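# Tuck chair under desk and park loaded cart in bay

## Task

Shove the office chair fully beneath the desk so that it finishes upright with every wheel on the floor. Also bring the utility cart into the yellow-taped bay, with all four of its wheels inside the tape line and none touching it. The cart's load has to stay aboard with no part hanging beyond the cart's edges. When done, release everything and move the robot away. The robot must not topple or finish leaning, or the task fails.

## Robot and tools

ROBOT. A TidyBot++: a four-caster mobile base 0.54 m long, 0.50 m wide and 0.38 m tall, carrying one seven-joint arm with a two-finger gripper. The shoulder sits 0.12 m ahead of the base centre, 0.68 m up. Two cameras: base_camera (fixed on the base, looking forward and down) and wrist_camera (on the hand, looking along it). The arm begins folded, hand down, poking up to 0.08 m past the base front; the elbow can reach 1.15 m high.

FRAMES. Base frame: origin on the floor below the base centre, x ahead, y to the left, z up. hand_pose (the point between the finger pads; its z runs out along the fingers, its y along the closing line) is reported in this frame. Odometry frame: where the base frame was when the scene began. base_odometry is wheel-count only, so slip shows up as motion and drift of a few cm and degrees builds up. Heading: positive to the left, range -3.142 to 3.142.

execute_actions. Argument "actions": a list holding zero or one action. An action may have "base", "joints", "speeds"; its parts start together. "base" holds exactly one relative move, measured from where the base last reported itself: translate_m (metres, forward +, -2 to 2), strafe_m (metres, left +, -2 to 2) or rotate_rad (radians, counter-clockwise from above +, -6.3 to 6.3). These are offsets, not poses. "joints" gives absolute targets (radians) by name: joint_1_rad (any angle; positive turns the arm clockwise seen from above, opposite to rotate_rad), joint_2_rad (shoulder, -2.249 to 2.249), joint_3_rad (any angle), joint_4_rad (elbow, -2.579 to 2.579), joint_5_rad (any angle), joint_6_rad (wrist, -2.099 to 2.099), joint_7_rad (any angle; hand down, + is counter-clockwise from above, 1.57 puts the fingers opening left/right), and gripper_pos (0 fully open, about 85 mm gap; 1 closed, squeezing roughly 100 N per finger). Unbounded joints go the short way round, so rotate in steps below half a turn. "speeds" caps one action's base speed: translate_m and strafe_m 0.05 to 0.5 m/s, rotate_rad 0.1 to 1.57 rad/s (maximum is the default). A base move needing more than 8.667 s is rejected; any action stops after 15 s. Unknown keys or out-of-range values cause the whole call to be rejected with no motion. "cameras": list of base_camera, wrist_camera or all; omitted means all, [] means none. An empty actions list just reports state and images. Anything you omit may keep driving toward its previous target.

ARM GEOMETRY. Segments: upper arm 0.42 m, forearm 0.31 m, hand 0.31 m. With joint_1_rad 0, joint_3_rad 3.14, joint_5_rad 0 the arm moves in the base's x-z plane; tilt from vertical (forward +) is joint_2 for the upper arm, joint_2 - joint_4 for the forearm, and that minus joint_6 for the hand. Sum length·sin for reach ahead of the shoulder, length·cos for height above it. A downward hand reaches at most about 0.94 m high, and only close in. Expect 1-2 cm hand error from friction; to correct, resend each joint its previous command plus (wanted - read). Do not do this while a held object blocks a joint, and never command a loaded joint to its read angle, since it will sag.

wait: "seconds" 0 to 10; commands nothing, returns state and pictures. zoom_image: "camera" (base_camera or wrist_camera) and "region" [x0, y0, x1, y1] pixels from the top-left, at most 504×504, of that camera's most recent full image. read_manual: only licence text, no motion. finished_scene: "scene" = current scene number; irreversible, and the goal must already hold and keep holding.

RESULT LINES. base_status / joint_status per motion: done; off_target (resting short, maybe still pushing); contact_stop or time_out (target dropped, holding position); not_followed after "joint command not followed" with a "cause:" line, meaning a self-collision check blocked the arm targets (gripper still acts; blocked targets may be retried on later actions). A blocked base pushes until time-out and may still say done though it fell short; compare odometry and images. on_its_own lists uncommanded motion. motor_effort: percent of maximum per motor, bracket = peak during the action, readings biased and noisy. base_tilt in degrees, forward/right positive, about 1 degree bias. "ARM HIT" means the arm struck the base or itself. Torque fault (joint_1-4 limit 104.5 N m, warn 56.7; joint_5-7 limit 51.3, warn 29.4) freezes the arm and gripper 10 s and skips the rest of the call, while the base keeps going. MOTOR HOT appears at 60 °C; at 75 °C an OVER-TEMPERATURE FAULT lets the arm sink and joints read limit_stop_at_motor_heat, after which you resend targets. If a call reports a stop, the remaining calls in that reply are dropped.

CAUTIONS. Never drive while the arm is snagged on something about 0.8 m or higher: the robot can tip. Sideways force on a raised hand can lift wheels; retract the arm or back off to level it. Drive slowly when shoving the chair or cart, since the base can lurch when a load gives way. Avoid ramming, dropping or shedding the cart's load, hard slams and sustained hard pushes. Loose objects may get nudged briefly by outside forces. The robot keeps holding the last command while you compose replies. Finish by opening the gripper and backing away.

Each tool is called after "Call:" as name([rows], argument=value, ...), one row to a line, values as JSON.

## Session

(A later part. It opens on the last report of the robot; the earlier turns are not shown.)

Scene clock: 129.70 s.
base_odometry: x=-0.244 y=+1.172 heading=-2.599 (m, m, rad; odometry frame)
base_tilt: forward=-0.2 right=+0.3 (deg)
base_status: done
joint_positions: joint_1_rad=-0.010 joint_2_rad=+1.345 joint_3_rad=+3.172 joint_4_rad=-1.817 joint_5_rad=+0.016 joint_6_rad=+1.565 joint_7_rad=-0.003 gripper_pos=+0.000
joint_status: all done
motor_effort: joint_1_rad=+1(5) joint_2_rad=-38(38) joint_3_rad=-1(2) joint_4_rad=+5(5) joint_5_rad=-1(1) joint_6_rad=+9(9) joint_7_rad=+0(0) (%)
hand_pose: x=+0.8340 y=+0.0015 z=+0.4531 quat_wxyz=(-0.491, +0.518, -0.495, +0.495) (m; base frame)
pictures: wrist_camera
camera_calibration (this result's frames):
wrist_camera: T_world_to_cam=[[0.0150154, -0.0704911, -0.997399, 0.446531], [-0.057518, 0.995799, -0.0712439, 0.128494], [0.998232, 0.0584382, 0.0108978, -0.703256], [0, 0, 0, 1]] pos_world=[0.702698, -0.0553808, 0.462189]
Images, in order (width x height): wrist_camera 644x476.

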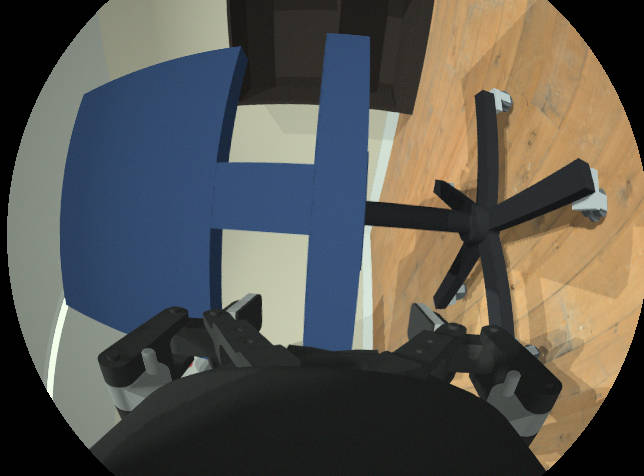

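Call:
execute_actions([
  {"base":{"translate_m":0.18},"speeds":{"translate_m":0.15}},
], cameras=["wrist_camera"])

Call:
execute_actions([
  {"joints":{"gripper_pos":1}},
], cameras=[])

Call:
execute_actions([
  {"base":{"rotate_rad":0.4},"speeds":{"rotate_rad":0.15}},
])

Scene clock: 134.10 s.
base_odometry: x=-0.398 y=+1.078 heading=-2.598 (m, m, rad; odometry frame)
base_tilt: forward=-0.2 right=+0.3 (deg)
base_status: done
joint_positions: joint_1_rad=-0.010 joint_2_rad=+1.345 joint_3_rad=+3.172 joint_4_rad=-1.811 joint_5_rad=+0.016 joint_6_rad=+1.566 joint_7_rad=-0.003 gripper_pos=+0.000
joint_status: not commanded
motor_effort: joint_1_rad=+1(2) joint_2_rad=-38(40) joint_3_rad=-1(1) joint_4_rad=+5(6) joint_5_rad=+0(0) joint_6_rad=+8(9) joint_7_rad=+1(0) (%)
hand_pose: x=+0.8357 y=+0.0016 z=+0.4551 quat_wxyz=(-0.493, +0.516, -0.493, +0.497) (m; base frame)
pictures: wrist_camera
camera_calibration (this result's frames):
wrist_camera: T_world_to_cam=[[0.0215576, -0.0704511, -0.997282, 0.442987], [-0.0572449, 0.995791, -0.0715832, 0.128599], [0.998127, 0.0586325, 0.0174339, -0.707914], [0, 0, 0, 1]] pos_world=[0.7044, -0.0553419, 0.463331]
Images, in order (width x height): wrist_camera 644x476.

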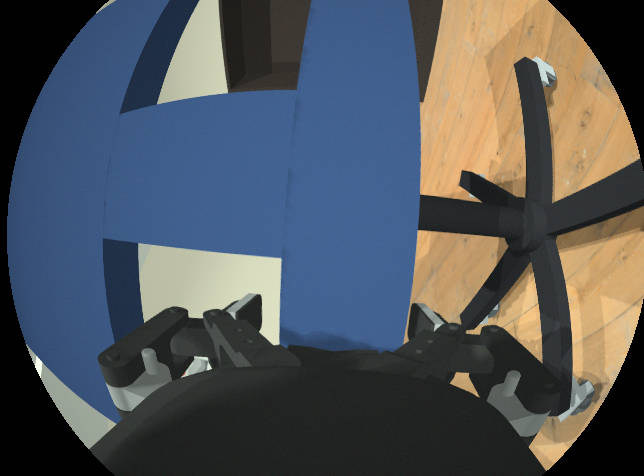

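Scene clock: 135.20 s.
base_odometry: x=-0.398 y=+1.078 heading=-2.598 (m, m, rad; odometry frame)
base_tilt: forward=-0.2 right=+0.3 (deg)
base_status: not commanded
joint_positions: joint_1_rad=-0.010 joint_2_rad=+1.356 joint_3_rad=+3.172 joint_4_rad=-1.811 joint_5_rad=+0.016 joint_6_rad=+1.579 joint_7_rad=-0.003 gripper_pos=+0.345
joint_status: gripper_pos off_target (ended at +0.345, target +1.000)
motor_effort: joint_1_rad=+1(2) joint_2_rad=-39(46) joint_3_rad=+1(1) joint_4_rad=+6(9) joint_5_rad=+0(1) joint_6_rad=+9(13) joint_7_rad=+2(2) (%)
hand_pose: x=+0.8334 y=+0.0017 z=+0.4514 quat_wxyz=(-0.494, +0.516, -0.493, +0.498) (m; base frame)
pictures: none
No camera images: the call's "cameras" was empty. Leave "cameras" out to get every camera's image.

Scene clock: 140.80 s.
base_odometry: x=-0.398 y=+1.078 heading=-2.208 (m, m, rad; odometry frame)
base_tilt: forward=-0.3 right=+0.3 (deg)
base_status: rotate_rad time_out (by the wheels' count: +0.390 of +0.400)
joint_positions: joint_1_rad=+0.081 joint_2_rad=+1.360 joint_3_rad=+3.190 joint_4_rad=-1.808 joint_5_rad=-0.104 joint_6_rad=+1.579 joint_7_rad=-0.044 gripper_pos=+0.345
joint_status: not commanded
motor_effort: joint_1_rad=-16(24) joint_2_rad=-41(43) joint_3_rad=-3(6) joint_4_rad=+5(7) joint_5_rad=+15(20) joint_6_rad=+7(18) joint_7_rad=+8(10) (%)
hand_pose: x=+0.8251 y=-0.1066 z=+0.4514 quat_wxyz=(-0.444, +0.453, -0.549, +0.544) (m; base frame)
pictures: base_camera, wrist_camera
camera_calibration (this result's frames):
wrist_camera: T_world_to_cam=[[0.017256, -0.0540734, -0.998388, 0.437703], [0.157072, 0.986285, -0.0507031, 0.0482516], [0.987436, -0.155944, 0.0255128, -0.70861], [0, 0, 0, 1]] pos_world=[0.684575, -0.134425, 0.457523]
Images, in order (width x height): base_camera 644x364, wrist_camera 644x476.

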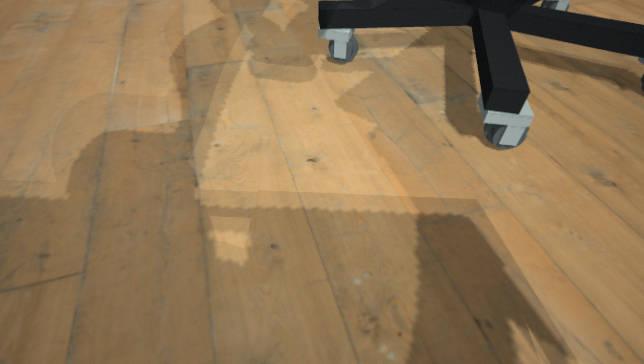

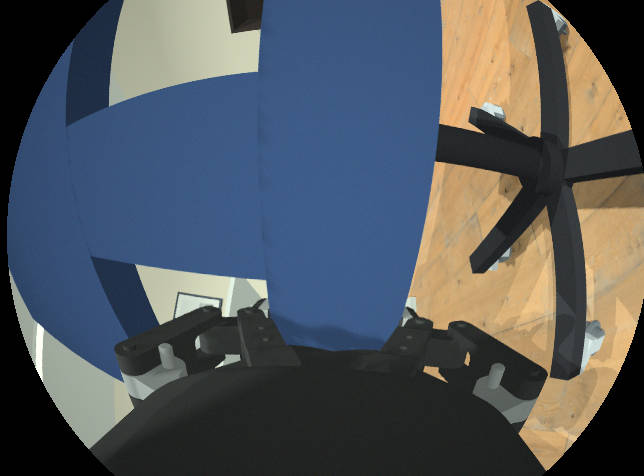

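Call:
execute_actions([
  {"base":{"rotate_rad":0.36},"speeds":{"rotate_rad":0.15}},
], cameras=[])

Call:
execute_actions([
  {"base":{"strafe_m":0.2},"speeds":{"strafe_m":0.1}},
])

Scene clock: 150.40 s.
base_odometry: x=-0.398 y=+1.079 heading=-1.858 (m, m, rad; odometry frame)
base_tilt: forward=-0.3 right=+0.3 (deg)
base_status: rotate_rad time_out (by the wheels' count: +0.350 of +0.360)
joint_positions: joint_1_rad=+0.089 joint_2_rad=+1.361 joint_3_rad=+3.199 joint_4_rad=-1.807 joint_5_rad=-0.115 joint_6_rad=+1.580 joint_7_rad=-0.054 gripper_pos=+0.345
joint_status: not commanded
motor_effort: joint_1_rad=-17(29) joint_2_rad=-41(43) joint_3_rad=-4(7) joint_4_rad=+6(7) joint_5_rad=+15(23) joint_6_rad=+7(13) joint_7_rad=+7(12) (%)
hand_pose: x=+0.8230 y=-0.1190 z=+0.4514 quat_wxyz=(-0.439, +0.447, -0.553, +0.549) (m; base frame)
pictures: none
No camera images: the call's "cameras" was empty. Leave "cameras" out to get every camera's image.

not run: a stop came earlier in this reply.

Call:
execute_actions([
  {"base":{"strafe_m":0.2},"speeds":{"strafe_m":0.1}},
])

Scene clock: 154.30 s.
base_odometry: x=-0.206 y=+1.022 heading=-1.857 (m, m, rad; odometry frame)
base_tilt: forward=-0.3 right=+0.3 (deg)
base_status: done
joint_positions: joint_1_rad=+0.098 joint_2_rad=+1.363 joint_3_rad=+3.201 joint_4_rad=-1.803 joint_5_rad=-0.112 joint_6_rad=+1.580 joint_7_rad=-0.055 gripper_pos=+0.345
joint_status: not commanded
motor_effort: joint_1_rad=-16(26) joint_2_rad=-40(44) joint_3_rad=-3(9) joint_4_rad=+6(7) joint_5_rad=+14(20) joint_6_rad=+9(15) joint_7_rad=+7(11) (%)
hand_pose: x=+0.8230 y=-0.1249 z=+0.4514 quat_wxyz=(-0.438, +0.445, -0.554, +0.551) (m; base frame)
pictures: base_camera, wrist_camera
camera_calibration (this result's frames):
wrist_camera: T_world_to_cam=[[0.0202371, -0.0553223, -0.998263, 0.434056], [0.18354, 0.981705, -0.0506839, 0.0442089], [0.982804, -0.182196, 0.0300207, -0.710939], [0, 0, 0, 1]] pos_world=[0.681815, -0.148917, 0.456886]
Images, in order (width x height): base_camera 644x364, wrist_camera 644x476.

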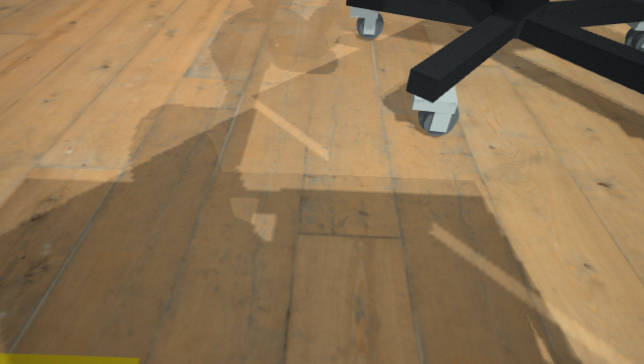

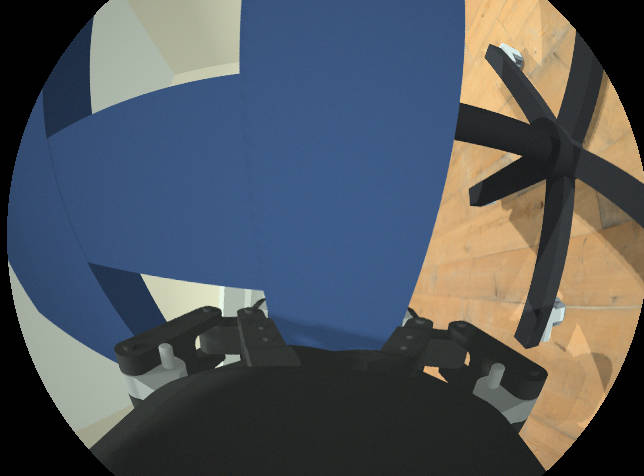

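Call:
execute_actions([
  {"base":{"strafe_m":-0.33},"speeds":{"strafe_m":0.1}},
])

Scene clock: 159.80 s.
base_odometry: x=-0.523 y=+1.115 heading=-1.856 (m, m, rad; odometry frame)
base_tilt: forward=-0.2 right=+0.3 (deg)
base_status: done
joint_positions: joint_1_rad=-0.097 joint_2_rad=+1.364 joint_3_rad=+3.139 joint_4_rad=-1.808 joint_5_rad=+0.082 joint_6_rad=+1.594 joint_7_rad=-0.001 gripper_pos=+0.345
joint_status: not commanded
motor_effort: joint_1_rad=+18(23) joint_2_rad=-42(44) joint_3_rad=+4(8) joint_4_rad=+5(9) joint_5_rad=-13(16) joint_6_rad=+8(9) joint_7_rad=-3(7) (%)
hand_pose: x=+0.8254 y=+0.0963 z=+0.4516 quat_wxyz=(-0.542, +0.543, -0.456, +0.450) (m; base frame)
pictures: base_camera, wrist_camera
camera_calibration (this result's frames):
wrist_camera: T_world_to_cam=[[0.038994, -0.0316089, -0.998739, 0.428901], [-0.215521, 0.975708, -0.0392946, 0.151417], [0.97572, 0.216782, 0.0312344, -0.7061], [0, 0, 0, 1]] pos_world=[0.704866, 0.0188877, 0.456365]
Images, in order (width x height): base_camera 644x364, wrist_camera 644x476.

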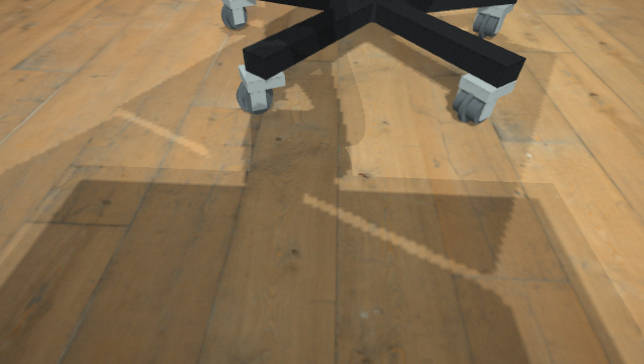

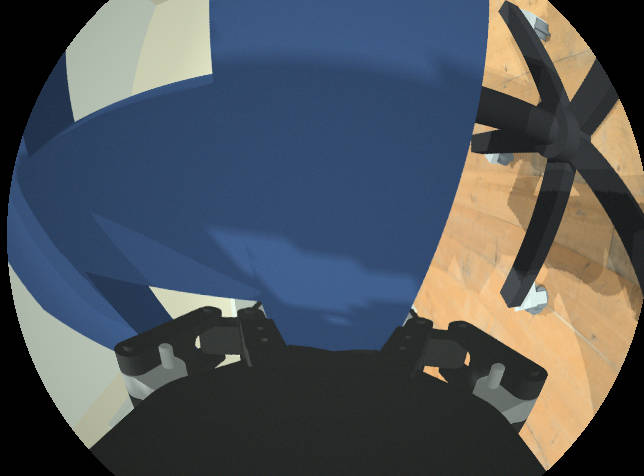

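Call:
execute_actions([
  {"base":{"strafe_m":0.09},"speeds":{"strafe_m":0.1},"joints":{"gripper_pos":0}},
], cameras=[])

Call:
execute_actions([
  {"base":{"translate_m":-0.3}},
], cameras=[])

Call:
execute_actions([
  {"base":{"strafe_m":-0.3},"joints":{"joint_7_rad":1.57,"gripper_pos":1}},
])

Scene clock: 163.40 s.
base_odometry: x=-0.436 y=+1.089 heading=-1.856 (m, m, rad; odometry frame)
base_tilt: forward=-0.2 right=+0.3 (deg)
base_status: done
joint_positions: joint_1_rad=-0.010 joint_2_rad=+1.357 joint_3_rad=+3.162 joint_4_rad=-1.804 joint_5_rad=+0.021 joint_6_rad=+1.594 joint_7_rad=-0.001 gripper_pos=+0.000
joint_status: all done
motor_effort: joint_1_rad=+1(16) joint_2_rad=-39(44) joint_3_rad=-1(3) joint_4_rad=+5(7) joint_5_rad=+0(13) joint_6_rad=+9(12) joint_7_rad=+0(3) (%)
hand_pose: x=+0.8353 y=+0.0079 z=+0.4576 quat_wxyz=(-0.503, +0.511, -0.488, +0.499) (m; base frame)
pictures: none
No camera images: the call's "cameras" was empty. Leave "cameras" out to get every camera's image.

Scene clock: 165.37 s.
base_odometry: x=-0.352 y=+1.377 heading=-1.856 (m, m, rad; odometry frame)
base_tilt: forward=-0.3 right=+0.3 (deg)
base_status: done
joint_positions: joint_1_rad=-0.010 joint_2_rad=+1.357 joint_3_rad=+3.162 joint_4_rad=-1.804 joint_5_rad=+0.021 joint_6_rad=+1.594 joint_7_rad=-0.001 gripper_pos=+0.000
joint_status: not commanded
motor_effort: joint_1_rad=+1(1) joint_2_rad=-38(40) joint_3_rad=-1(2) joint_4_rad=+5(6) joint_5_rad=+0(1) joint_6_rad=+8(9) joint_7_rad=+0(0) (%)
hand_pose: x=+0.8354 y=+0.0074 z=+0.4578 quat_wxyz=(-0.503, +0.510, -0.488, +0.499) (m; base frame)
pictures: none
No camera images: the call's "cameras" was empty. Leave "cameras" out to get every camera's image.

Scene clock: 167.27 s.
base_odometry: x=-0.640 y=+1.462 heading=-1.857 (m, m, rad; odometry frame)
base_tilt: forward=-0.2 right=+0.3 (deg)
base_status: done
joint_positions: joint_1_rad=+0.002 joint_2_rad=+1.357 joint_3_rad=+3.168 joint_4_rad=-1.804 joint_5_rad=+0.019 joint_6_rad=+1.594 joint_7_rad=+1.573 gripper_pos=+0.999
joint_status: all done
motor_effort: joint_1_rad=+1(6) joint_2_rad=-38(39) joint_3_rad=-1(2) joint_4_rad=+5(5) joint_5_rad=+0(1) joint_6_rad=+9(9) joint_7_rad=+0(1) (%)
hand_pose: x=+0.8355 y=-0.0037 z=+0.4577 quat_wxyz=(+0.005, +0.706, +0.014, +0.708) (m; base frame)
pictures: base_camera, wrist_camera
camera_calibration (this result's frames):
wrist_camera: T_world_to_cam=[[0.0516862, -0.996148, 0.070831, -0.0723008], [-0.0333504, -0.072608, -0.996803, 0.533618], [0.998106, 0.0491587, -0.0369748, -0.682548], [0, 0, 0, 1]] pos_world=[0.702788, 0.000275726, 0.511796]
Images, in order (width x height): base_camera 644x364, wrist_camera 644x476.

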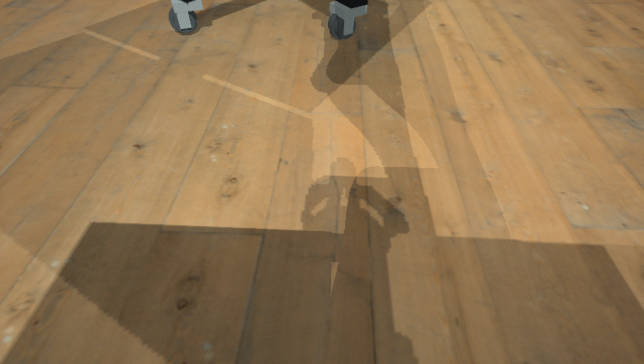

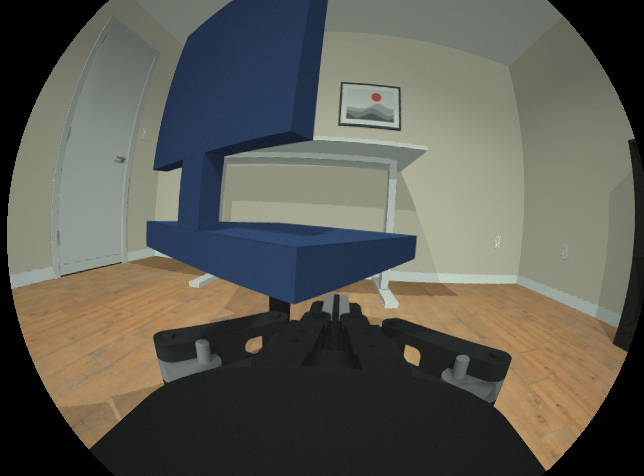

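Call:
execute_actions([
  {"base":{"strafe_m":0.15}},
], cameras=[])

Call:
execute_actions([
  {"base":{"translate_m":0.19},"speeds":{"translate_m":0.15}},
], cameras=["wrist_camera"])

Call:
execute_actions([
  {"base":{"strafe_m":-0.22},"speeds":{"strafe_m":0.08}},
])

Scene clock: 172.03 s.
base_odometry: x=-0.496 y=+1.420 heading=-1.857 (m, m, rad; odometry frame)
base_tilt: forward=-0.2 right=+0.3 (deg)
base_status: done
joint_positions: joint_1_rad=-0.011 joint_2_rad=+1.357 joint_3_rad=+3.168 joint_4_rad=-1.803 joint_5_rad=+0.019 joint_6_rad=+1.594 joint_7_rad=+1.573 gripper_pos=+0.999
joint_status: not commanded
motor_effort: joint_1_rad=+1(5) joint_2_rad=-38(40) joint_3_rad=-1(2) joint_4_rad=+5(6) joint_5_rad=+0(1) joint_6_rad=+9(9) joint_7_rad=+0(0) (%)
hand_pose: x=+0.8357 y=+0.0054 z=+0.4581 quat_wxyz=(+0.001, +0.705, +0.018, +0.709) (m; base frame)
pictures: none
No camera images: the call's "cameras" was empty. Leave "cameras" out to get every camera's image.

Scene clock: 173.87 s.
base_odometry: x=-0.549 y=+1.238 heading=-1.856 (m, m, rad; odometry frame)
base_tilt: forward=-0.3 right=+0.3 (deg)
base_status: done
joint_positions: joint_1_rad=-0.022 joint_2_rad=+1.359 joint_3_rad=+3.167 joint_4_rad=-1.823 joint_5_rad=+0.020 joint_6_rad=+1.595 joint_7_rad=+1.573 gripper_pos=+0.999
joint_status: not commanded
motor_effort: joint_1_rad=+4(10) joint_2_rad=-40(42) joint_3_rad=+0(4) joint_4_rad=+8(12) joint_5_rad=-2(5) joint_6_rad=+8(9) joint_7_rad=+0(0) (%)
hand_pose: x=+0.8290 y=+0.0133 z=+0.4513 quat_wxyz=(-0.003, +0.712, +0.022, +0.702) (m; base frame)
pictures: wrist_camera
camera_calibration (this result's frames):
wrist_camera: T_world_to_cam=[[0.0766092, -0.994658, 0.0691844, -0.0744981], [-0.0503431, -0.0731586, -0.996049, 0.541979], [0.995789, 0.0728235, -0.0556788, -0.667134], [0, 0, 0, 1]] pos_world=[0.697317, 0.0141334, 0.507847]
Images, in order (width x height): wrist_camera 644x476.

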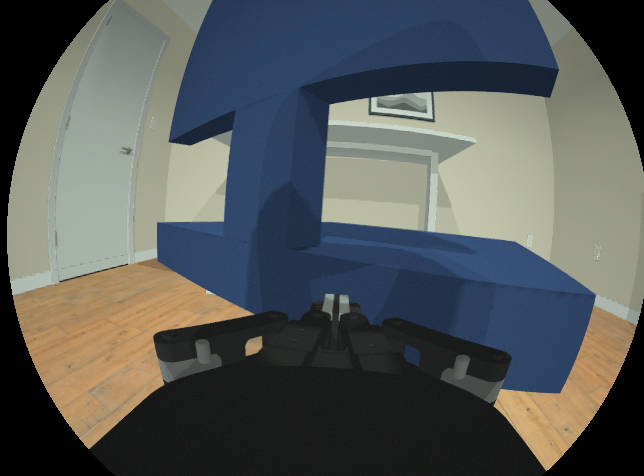

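Scene clock: 177.13 s.
base_odometry: x=-0.760 y=+1.300 heading=-1.856 (m, m, rad; odometry frame)
base_tilt: forward=-0.3 right=+0.3 (deg)
base_status: done
joint_positions: joint_1_rad=-0.015 joint_2_rad=+1.358 joint_3_rad=+3.166 joint_4_rad=-1.818 joint_5_rad=+0.020 joint_6_rad=+1.595 joint_7_rad=+1.573 gripper_pos=+0.999
joint_status: not commanded
motor_effort: joint_1_rad=+1(9) joint_2_rad=-39(42) joint_3_rad=-1(3) joint_4_rad=+5(12) joint_5_rad=+0(6) joint_6_rad=+9(10) joint_7_rad=+0(0) (%)
hand_pose: x=+0.8307 y=+0.0091 z=+0.4530 quat_wxyz=(-0.002, +0.710, +0.019, +0.704) (m; base frame)
pictures: base_camera, wrist_camera
camera_calibration (this result's frames):
wrist_camera: T_world_to_cam=[[0.0699238, -0.995232, 0.0679936, -0.0728247], [-0.045531, -0.0712735, -0.996417, 0.539625], [0.996513, 0.0665775, -0.0502976, -0.671408], [0, 0, 0, 1]] pos_world=[0.698729, 0.010684, 0.508873]
Images, in order (width x height): base_camera 644x364, wrist_camera 644x476.

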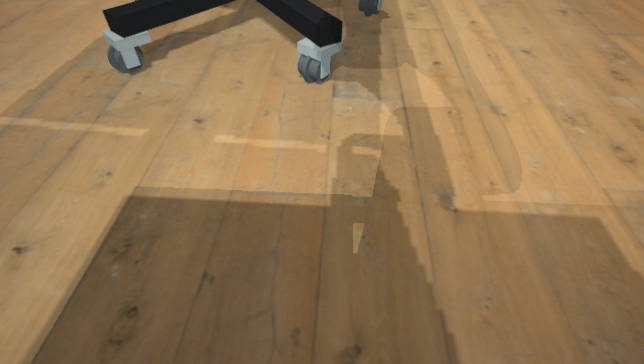

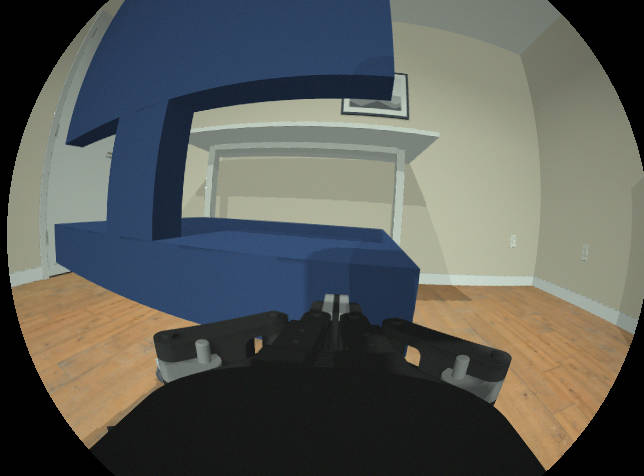

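Call:
execute_actions([
  {"base":{"translate_m":0.07},"speeds":{"translate_m":0.08}},
], cameras=[])

Call:
execute_actions([
  {"base":{"translate_m":-0.08}},
], cameras=[])

Call:
execute_actions([
  {"base":{"strafe_m":0.18},"joints":{"gripper_pos":0}},
])

Call:
execute_actions([
  {"base":{"translate_m":0.4},"speeds":{"translate_m":0.12}},
])

Scene clock: 181.17 s.
base_odometry: x=-0.780 y=+1.232 heading=-1.856 (m, m, rad; odometry frame)
base_tilt: forward=-0.2 right=+0.3 (deg)
base_status: done
joint_positions: joint_1_rad=-0.001 joint_2_rad=+1.355 joint_3_rad=+3.172 joint_4_rad=-1.808 joint_5_rad=+0.001 joint_6_rad=+1.596 joint_7_rad=+1.573 gripper_pos=+0.999
joint_status: not commanded
motor_effort: joint_1_rad=+1(4) joint_2_rad=-38(41) joint_3_rad=+0(3) joint_4_rad=+5(11) joint_5_rad=+0(3) joint_6_rad=+8(9) joint_7_rad=+0(0) (%)
hand_pose: x=+0.8346 y=-0.0087 z=+0.4582 quat_wxyz=(+0.013, +0.706, +0.009, +0.708) (m; base frame)
pictures: none
No camera images: the call's "cameras" was empty. Leave "cameras" out to get every camera's image.

Scene clock: 182.30 s.
base_odometry: x=-0.758 y=+1.309 heading=-1.856 (m, m, rad; odometry frame)
base_tilt: forward=-0.3 right=+0.3 (deg)
base_status: done
joint_positions: joint_1_rad=-0.001 joint_2_rad=+1.355 joint_3_rad=+3.172 joint_4_rad=-1.807 joint_5_rad=+0.001 joint_6_rad=+1.596 joint_7_rad=+1.573 gripper_pos=+0.999
joint_status: not commanded
motor_effort: joint_1_rad=+1(3) joint_2_rad=-39(40) joint_3_rad=-1(2) joint_4_rad=+5(6) joint_5_rad=+0(1) joint_6_rad=+9(9) joint_7_rad=+0(0) (%)
hand_pose: x=+0.8348 y=-0.0087 z=+0.4584 quat_wxyz=(+0.013, +0.706, +0.009, +0.708) (m; base frame)
pictures: none
No camera images: the call's "cameras" was empty. Leave "cameras" out to get every camera's image.

Scene clock: 183.87 s.
base_odometry: x=-0.585 y=+1.258 heading=-1.856 (m, m, rad; odometry frame)
base_tilt: forward=-0.2 right=+0.2 (deg)
base_status: done
joint_positions: joint_1_rad=-0.006 joint_2_rad=+1.355 joint_3_rad=+3.172 joint_4_rad=-1.806 joint_5_rad=+0.000 joint_6_rad=+1.596 joint_7_rad=+1.573 gripper_pos=+0.000
joint_status: all done
motor_effort: joint_1_rad=+1(5) joint_2_rad=-38(41) joint_3_rad=-1(3) joint_4_rad=+5(9) joint_5_rad=+0(4) joint_6_rad=+9(9) joint_7_rad=+0(0) (%)
hand_pose: x=+0.8351 y=-0.0061 z=+0.4588 quat_wxyz=(+0.012, +0.705, +0.011, +0.709) (m; base frame)
pictures: base_camera, wrist_camera
camera_calibration (this result's frames):
wrist_camera: T_world_to_cam=[[0.0387366, -0.996376, 0.0757225, -0.0661446], [-0.0327964, -0.0770063, -0.996491, 0.533907], [0.998711, 0.0361172, -0.0356605, -0.683216], [0, 0, 0, 1]] pos_world=[0.702407, -0.000114866, 0.512679]
Images, in order (width x height): base_camera 644x364, wrist_camera 644x476.

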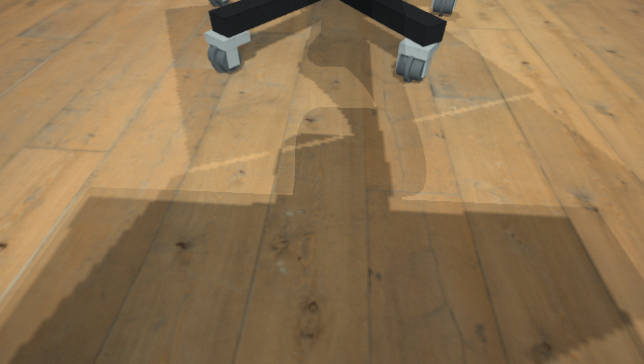

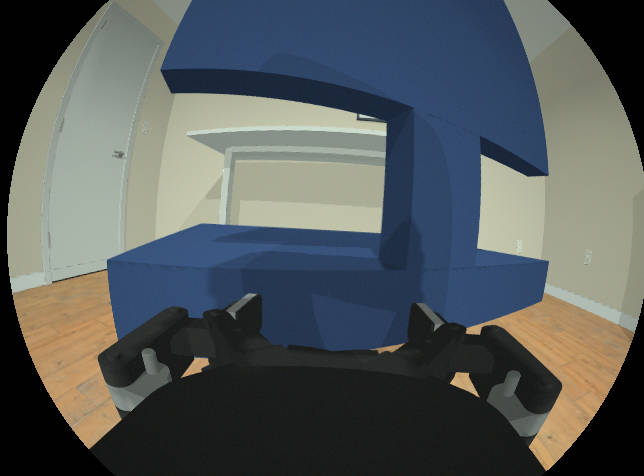

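Scene clock: 187.83 s.
base_odometry: x=-0.697 y=+0.875 heading=-1.856 (m, m, rad; odometry frame)
base_tilt: forward=-0.2 right=+0.3 (deg)
base_status: done
joint_positions: joint_1_rad=+0.003 joint_2_rad=+1.374 joint_3_rad=+3.168 joint_4_rad=-1.827 joint_5_rad=-0.005 joint_6_rad=+1.596 joint_7_rad=+1.573 gripper_pos=+0.000
joint_status: not commanded
motor_effort: joint_1_rad=+2(9) joint_2_rad=-43(46) joint_3_rad=+0(3) joint_4_rad=+10(15) joint_5_rad=+0(7) joint_6_rad=+10(12) joint_7_rad=+0(1) (%)
hand_pose: x=+0.8240 y=-0.0121 z=+0.4394 quat_wxyz=(+0.014, +0.719, +0.005, +0.695) (m; base frame)
pictures: base_camera, wrist_camera
camera_calibration (this result's frames):
wrist_camera: T_world_to_cam=[[0.0288994, -0.997134, 0.0699234, -0.0595401], [-0.0730206, -0.0718717, -0.994737, 0.546139], [0.996912, 0.0236415, -0.0748883, -0.653984], [0, 0, 0, 1]] pos_world=[0.693564, -0.00465633, 0.498452]
Images, in order (width x height): base_camera 644x364, wrist_camera 644x476.

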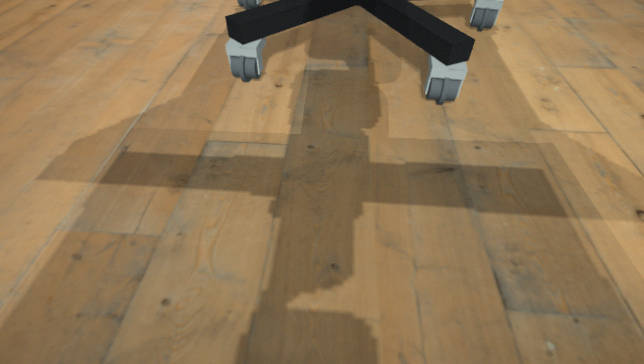

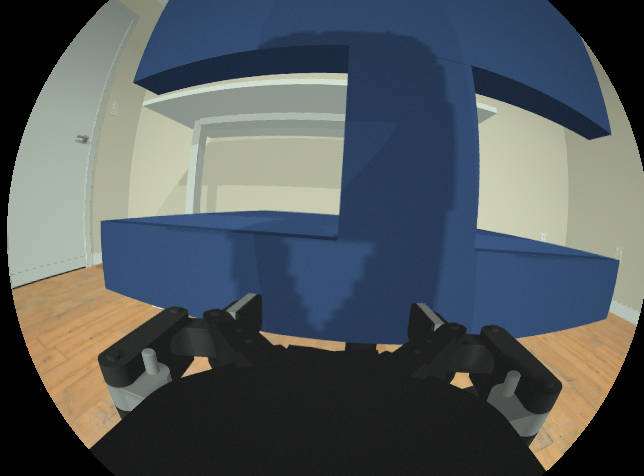

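Call:
execute_actions([
  {"base":{"translate_m":-0.12}},
], cameras=[])

Call:
execute_actions([
  {"base":{"strafe_m":-0.4}},
], cameras=[])

Call:
execute_actions([
  {"base":{"rotate_rad":0.29},"speeds":{"rotate_rad":0.4}},
])

Call:
execute_actions([
  {"base":{"translate_m":0.5},"speeds":{"translate_m":0.12}},
])

Scene clock: 192.43 s.
base_odometry: x=-0.663 y=+0.990 heading=-1.856 (m, m, rad; odometry frame)
base_tilt: forward=-0.3 right=+0.3 (deg)
base_status: done
joint_positions: joint_1_rad=+0.003 joint_2_rad=+1.349 joint_3_rad=+3.168 joint_4_rad=-1.801 joint_5_rad=-0.005 joint_6_rad=+1.596 joint_7_rad=+1.573 gripper_pos=+0.000
joint_status: not commanded
motor_effort: joint_1_rad=+1(4) joint_2_rad=-38(42) joint_3_rad=-1(1) joint_4_rad=+5(8) joint_5_rad=+0(1) joint_6_rad=+8(10) joint_7_rad=+0(0) (%)
hand_pose: x=+0.8382 y=-0.0119 z=+0.4653 quat_wxyz=(+0.014, +0.701, +0.005, +0.713) (m; base frame)
pictures: none
No camera images: the call's "cameras" was empty. Leave "cameras" out to get every camera's image.

Scene clock: 194.60 s.
base_odometry: x=-1.047 y=+1.103 heading=-1.856 (m, m, rad; odometry frame)
base_tilt: forward=-0.3 right=+0.3 (deg)
base_status: done
joint_positions: joint_1_rad=+0.005 joint_2_rad=+1.349 joint_3_rad=+3.169 joint_4_rad=-1.801 joint_5_rad=-0.005 joint_6_rad=+1.596 joint_7_rad=+1.573 gripper_pos=+0.000
joint_status: not commanded
motor_effort: joint_1_rad=+1(3) joint_2_rad=-38(39) joint_3_rad=-1(3) joint_4_rad=+5(5) joint_5_rad=+0(1) joint_6_rad=+9(9) joint_7_rad=+0(0) (%)
hand_pose: x=+0.8381 y=-0.0139 z=+0.4653 quat_wxyz=(+0.016, +0.701, +0.005, +0.713) (m; base frame)
pictures: none
No camera images: the call's "cameras" was empty. Leave "cameras" out to get every camera's image.

Scene clock: 196.13 s.
base_odometry: x=-1.047 y=+1.103 heading=-1.566 (m, m, rad; odometry frame)
base_tilt: forward=-0.2 right=+0.3 (deg)
base_status: done
joint_positions: joint_1_rad=-0.007 joint_2_rad=+1.349 joint_3_rad=+3.172 joint_4_rad=-1.801 joint_5_rad=-0.005 joint_6_rad=+1.596 joint_7_rad=+1.573 gripper_pos=+0.000
joint_status: not commanded
motor_effort: joint_1_rad=+1(4) joint_2_rad=-38(41) joint_3_rad=-1(3) joint_4_rad=+5(6) joint_5_rad=+0(1) joint_6_rad=+9(9) joint_7_rad=+0(0) (%)
hand_pose: x=+0.8383 y=-0.0063 z=+0.4653 quat_wxyz=(+0.013, +0.701, +0.010, +0.713) (m; base frame)
pictures: base_camera, wrist_camera
camera_calibration (this result's frames):
wrist_camera: T_world_to_cam=[[0.0350924, -0.99649, 0.0760014, -0.0640052], [-0.0207651, -0.0767589, -0.996833, 0.530538], [0.999168, 0.0334031, -0.0233858, -0.692212], [0, 0, 0, 1]] pos_world=[0.704899, 0.0000650059, 0.517535]
Images, in order (width x height): base_camera 644x364, wrist_camera 644x476.

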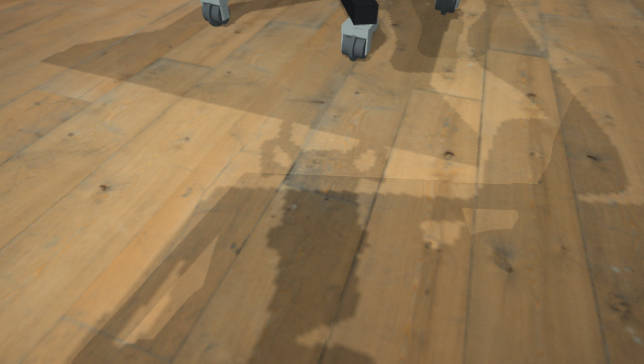

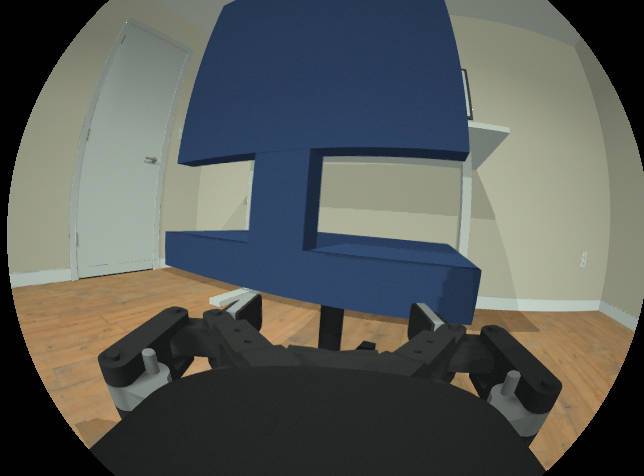

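Scene clock: 200.90 s.
base_odometry: x=-1.045 y=+0.603 heading=-1.565 (m, m, rad; odometry frame)
base_tilt: forward=-0.2 right=+0.2 (deg)
base_status: done
joint_positions: joint_1_rad=+0.019 joint_2_rad=+1.370 joint_3_rad=+3.181 joint_4_rad=-1.829 joint_5_rad=-0.021 joint_6_rad=+1.599 joint_7_rad=+1.573 gripper_pos=+0.000
joint_status: not commanded
motor_effort: joint_1_rad=+1(7) joint_2_rad=-42(44) joint_3_rad=-1(5) joint_4_rad=+8(18) joint_5_rad=+0(7) joint_6_rad=+10(11) joint_7_rad=+0(1) (%)
hand_pose: x=+0.8241 y=-0.0332 z=+0.4432 quat_wxyz=(+0.032, +0.717, -0.003, +0.697) (m; base frame)
pictures: base_camera, wrist_camera
camera_calibration (this result's frames):
wrist_camera: T_world_to_cam=[[-0.00632988, -0.99642, 0.0843033, -0.0582372], [-0.0693105, -0.083665, -0.994081, 0.544662], [0.997575, -0.0121355, -0.0685328, -0.657854], [0, 0, 0, 1]] pos_world=[0.693641, -0.0204429, 0.501263]
Images, in order (width x height): base_camera 644x364, wrist_camera 644x476.

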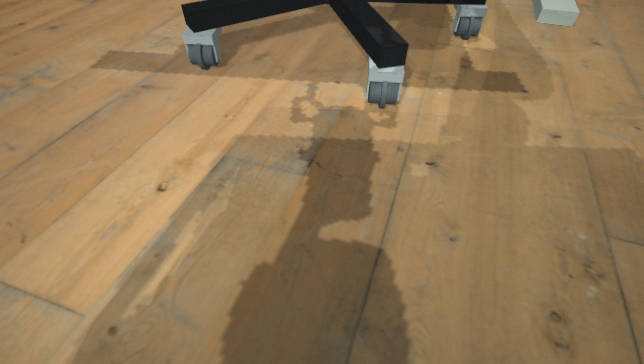

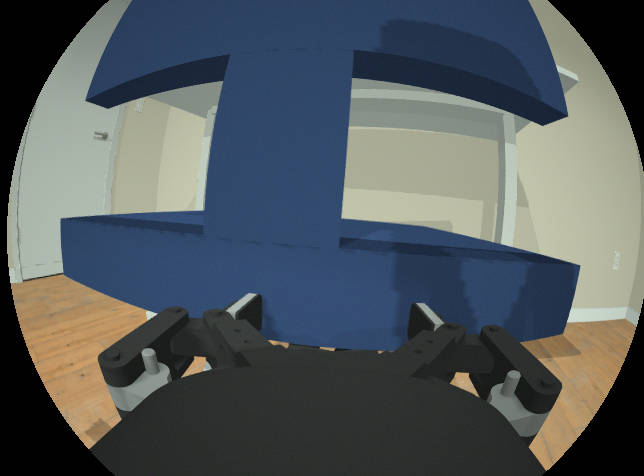

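Call:
execute_actions([
  {"base":{"translate_m":0.25},"speeds":{"translate_m":0.12}},
], cameras=[])

Call:
execute_actions([
  {"base":{"translate_m":-0.15}},
], cameras=[])

Call:
execute_actions([
  {"base":{"rotate_rad":-0.29},"speeds":{"rotate_rad":0.4}},
], cameras=[])

Call:
execute_actions([
  {"base":{"strafe_m":0.36}},
])

Call:
execute_actions([
  {"base":{"translate_m":0.3},"speeds":{"translate_m":0.1}},
])

Scene clock: 206.07 s.
base_odometry: x=-1.043 y=+0.353 heading=-1.564 (m, m, rad; odometry frame)
base_tilt: forward=-0.2 right=+0.3 (deg)
base_status: done
joint_positions: joint_1_rad=+0.017 joint_2_rad=+1.369 joint_3_rad=+3.181 joint_4_rad=-1.831 joint_5_rad=-0.019 joint_6_rad=+1.606 joint_7_rad=+1.573 gripper_pos=+0.000
joint_status: not commanded
motor_effort: joint_1_rad=+1(3) joint_2_rad=-41(44) joint_3_rad=-1(3) joint_4_rad=+8(16) joint_5_rad=+0(2) joint_6_rad=+9(12) joint_7_rad=+0(1) (%)
hand_pose: x=+0.8237 y=-0.0312 z=+0.4454 quat_wxyz=(+0.030, +0.715, -0.001, +0.699) (m; base frame)
pictures: none
No camera images: the call's "cameras" was empty. Leave "cameras" out to get every camera's image.

Scene clock: 207.53 s.
base_odometry: x=-1.044 y=+0.503 heading=-1.564 (m, m, rad; odometry frame)
base_tilt: forward=-0.3 right=+0.3 (deg)
base_status: done
joint_positions: joint_1_rad=+0.009 joint_2_rad=+1.351 joint_3_rad=+3.181 joint_4_rad=-1.805 joint_5_rad=-0.019 joint_6_rad=+1.606 joint_7_rad=+1.573 gripper_pos=+0.000
joint_status: not commanded
motor_effort: joint_1_rad=+1(2) joint_2_rad=-38(40) joint_3_rad=-1(2) joint_4_rad=+5(8) joint_5_rad=-1(1) joint_6_rad=+8(9) joint_7_rad=+0(0) (%)
hand_pose: x=+0.8361 y=-0.0259 z=+0.4659 quat_wxyz=(+0.028, +0.699, +0.001, +0.714) (m; base frame)
pictures: none
No camera images: the call's "cameras" was empty. Leave "cameras" out to get every camera's image.

Scene clock: 209.07 s.
base_odometry: x=-1.044 y=+0.503 heading=-1.854 (m, m, rad; odometry frame)
base_tilt: forward=-0.3 right=+0.3 (deg)
base_status: done
joint_positions: joint_1_rad=+0.002 joint_2_rad=+1.351 joint_3_rad=+3.178 joint_4_rad=-1.805 joint_5_rad=-0.018 joint_6_rad=+1.606 joint_7_rad=+1.573 gripper_pos=+0.000
joint_status: not commanded
motor_effort: joint_1_rad=+1(4) joint_2_rad=-38(38) joint_3_rad=+0(3) joint_4_rad=+5(6) joint_5_rad=+0(1) joint_6_rad=+8(9) joint_7_rad=+0(0) (%)
hand_pose: x=+0.8364 y=-0.0184 z=+0.4659 quat_wxyz=(+0.023, +0.699, +0.004, +0.715) (m; base frame)
pictures: none
No camera images: the call's "cameras" was empty. Leave "cameras" out to get every camera's image.

Scene clock: 211.13 s.
base_odometry: x=-0.698 y=+0.402 heading=-1.855 (m, m, rad; odometry frame)
base_tilt: forward=-0.3 right=+0.3 (deg)
base_status: done
joint_positions: joint_1_rad=-0.009 joint_2_rad=+1.351 joint_3_rad=+3.177 joint_4_rad=-1.805 joint_5_rad=-0.018 joint_6_rad=+1.606 joint_7_rad=+1.573 gripper_pos=+0.000
joint_status: not commanded
motor_effort: joint_1_rad=+1(4) joint_2_rad=-38(40) joint_3_rad=-1(2) joint_4_rad=+5(5) joint_5_rad=+0(1) joint_6_rad=+9(9) joint_7_rad=+0(0) (%)
hand_pose: x=+0.8365 y=-0.0106 z=+0.4659 quat_wxyz=(+0.019, +0.699, +0.008, +0.715) (m; base frame)
pictures: base_camera, wrist_camera
camera_calibration (this result's frames):
wrist_camera: T_world_to_cam=[[0.023118, -0.996405, 0.0815038, -0.0607881], [-0.0168663, -0.0819027, -0.996498, 0.527253], [0.99959, 0.0216624, -0.0186991, -0.692966], [0, 0, 0, 1]] pos_world=[0.70298, -0.00237486, 0.517403]
Images, in order (width x height): base_camera 644x364, wrist_camera 644x476.

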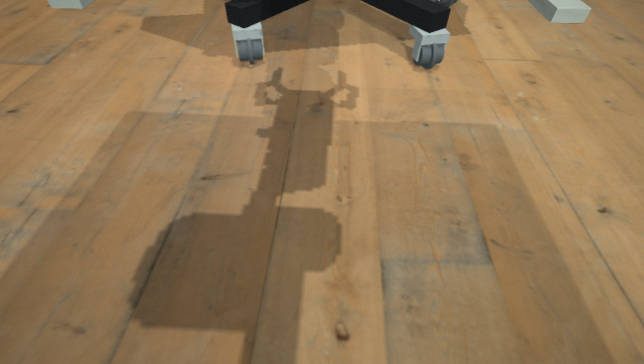

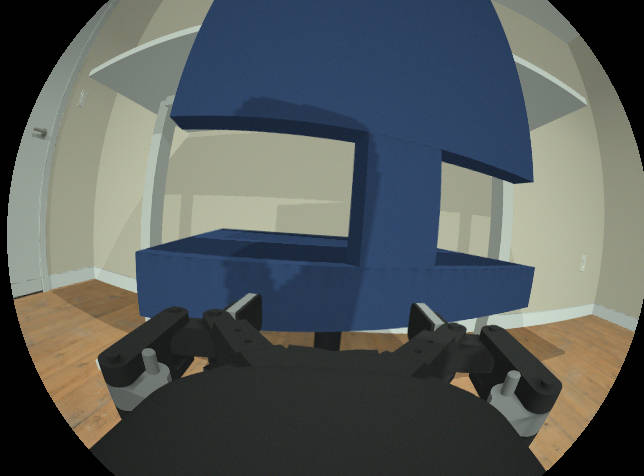

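Scene clock: 217.53 s.
base_odometry: x=-0.781 y=+0.118 heading=-1.855 (m, m, rad; odometry frame)
base_tilt: forward=-0.3 right=+0.2 (deg)
base_status: translate_m time_out (by the wheels' count: +0.296 of +0.300)
joint_positions: joint_1_rad=-0.034 joint_2_rad=+1.368 joint_3_rad=+3.156 joint_4_rad=-1.995 joint_5_rad=+0.019 joint_6_rad=+1.731 joint_7_rad=+1.573 gripper_pos=+0.000
joint_status: not commanded
motor_effort: joint_1_rad=+8(11) joint_2_rad=-38(44) joint_3_rad=+4(5) joint_4_rad=+37(40) joint_5_rad=+1(8) joint_6_rad=-13(16) joint_7_rad=-3(4) (%)
hand_pose: x=+0.7724 y=+0.0244 z=+0.4405 quat_wxyz=(-0.013, +0.728, +0.023, +0.685) (m; base frame)
pictures: base_camera, wrist_camera
camera_calibration (this result's frames):
wrist_camera: T_world_to_cam=[[0.0929041, -0.994217, 0.0538665, -0.0641956], [-0.0959305, -0.0627867, -0.993406, 0.562971], [0.991043, 0.087124, -0.101209, -0.5888], [0, 0, 0, 1]] pos_world=[0.643496, 0.0228214, 0.503125]
Images, in order (width x height): base_camera 644x364, wrist_camera 644x476.

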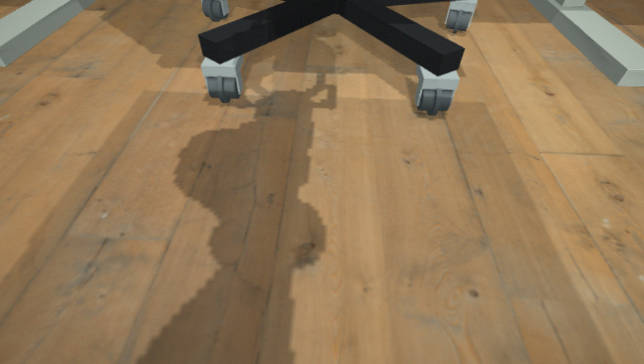

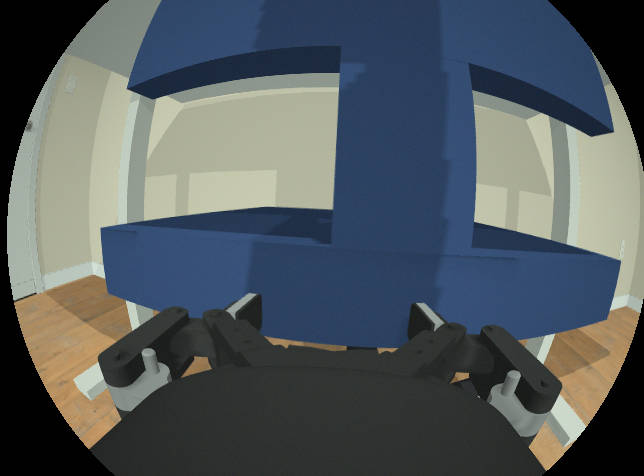

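Against the desk. Back off and check.

Call:
execute_actions([
  {"base":{"translate_m":-0.7}},
], cameras=[])

Call:
execute_actions([
  {"joints":{"joint_1_rad":-0.7,"joint_2_rad":-0.3,"joint_4_rad":-1.3,"joint_6_rad":-1.2}},
])

Scene clock: 222.43 s.
base_odometry: x=-0.584 y=+0.790 heading=-1.855 (m, m, rad; odometry frame)
base_tilt: forward=-0.3 right=+0.3 (deg)
base_status: done
joint_positions: joint_1_rad=-0.012 joint_2_rad=+1.345 joint_3_rad=+3.164 joint_4_rad=-1.789 joint_5_rad=+0.018 joint_6_rad=+1.644 joint_7_rad=+1.573 gripper_pos=+0.000
joint_status: not commanded
motor_effort: joint_1_rad=+1(9) joint_2_rad=-38(44) joint_3_rad=-1(4) joint_4_rad=+6(34) joint_5_rad=+0(2) joint_6_rad=+9(14) joint_7_rad=+0(3) (%)
hand_pose: x=+0.8418 y=+0.0080 z=+0.4868 quat_wxyz=(-0.001, +0.678, +0.017, +0.735) (m; base frame)
pictures: none
No camera images: the call's "cameras" was empty. Leave "cameras" out to get every camera's image.

Scene clock: 225.73 s.
base_odometry: x=-0.584 y=+0.790 heading=-1.855 (m, m, rad; odometry frame)
base_tilt: forward=-0.3 right=+0.3 (deg)
base_status: not commanded
joint_positions: joint_1_rad=-0.683 joint_2_rad=-0.303 joint_3_rad=+3.164 joint_4_rad=-1.313 joint_5_rad=+0.018 joint_6_rad=-1.160 joint_7_rad=+1.573 gripper_pos=+0.000
joint_status: all done
motor_effort: joint_1_rad=+1(1) joint_2_rad=-7(42) joint_3_rad=+0(2) joint_4_rad=+18(20) joint_5_rad=+0(1) joint_6_rad=+7(10) joint_7_rad=+0(0) (%)
hand_pose: x=+0.4368 y=+0.2398 z=+1.0749 quat_wxyz=(-0.146, +0.837, +0.286, +0.444) (m; base frame)
pictures: base_camera, wrist_camera
camera_calibration (this result's frames):
wrist_camera: T_world_to_cam=[[0.653321, -0.756694, 0.0242227, -0.122914], [-0.438641, -0.404408, -0.802526, 1.20102], [0.617062, 0.513682, -0.596125, 0.382349], [0, 0, 0, 1]] pos_world=[0.371187, 0.196288, 1.19476]
Images, in order (width x height): base_camera 644x364, wrist_camera 644x476.

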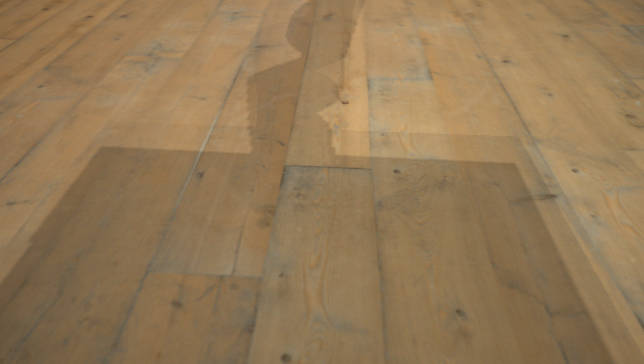

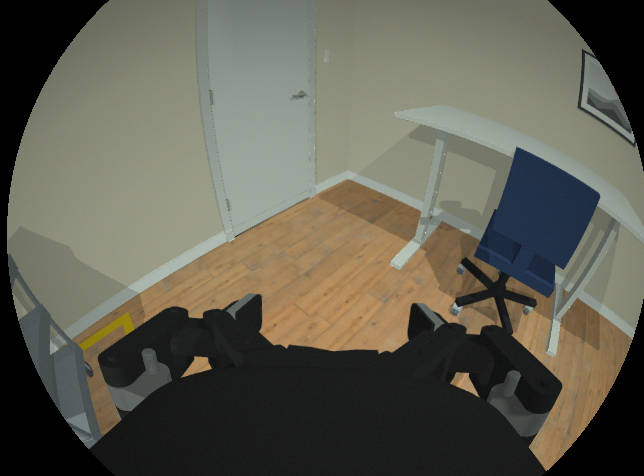

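Call:
finished_scene(scene=1)

The scene is finished: the task was done.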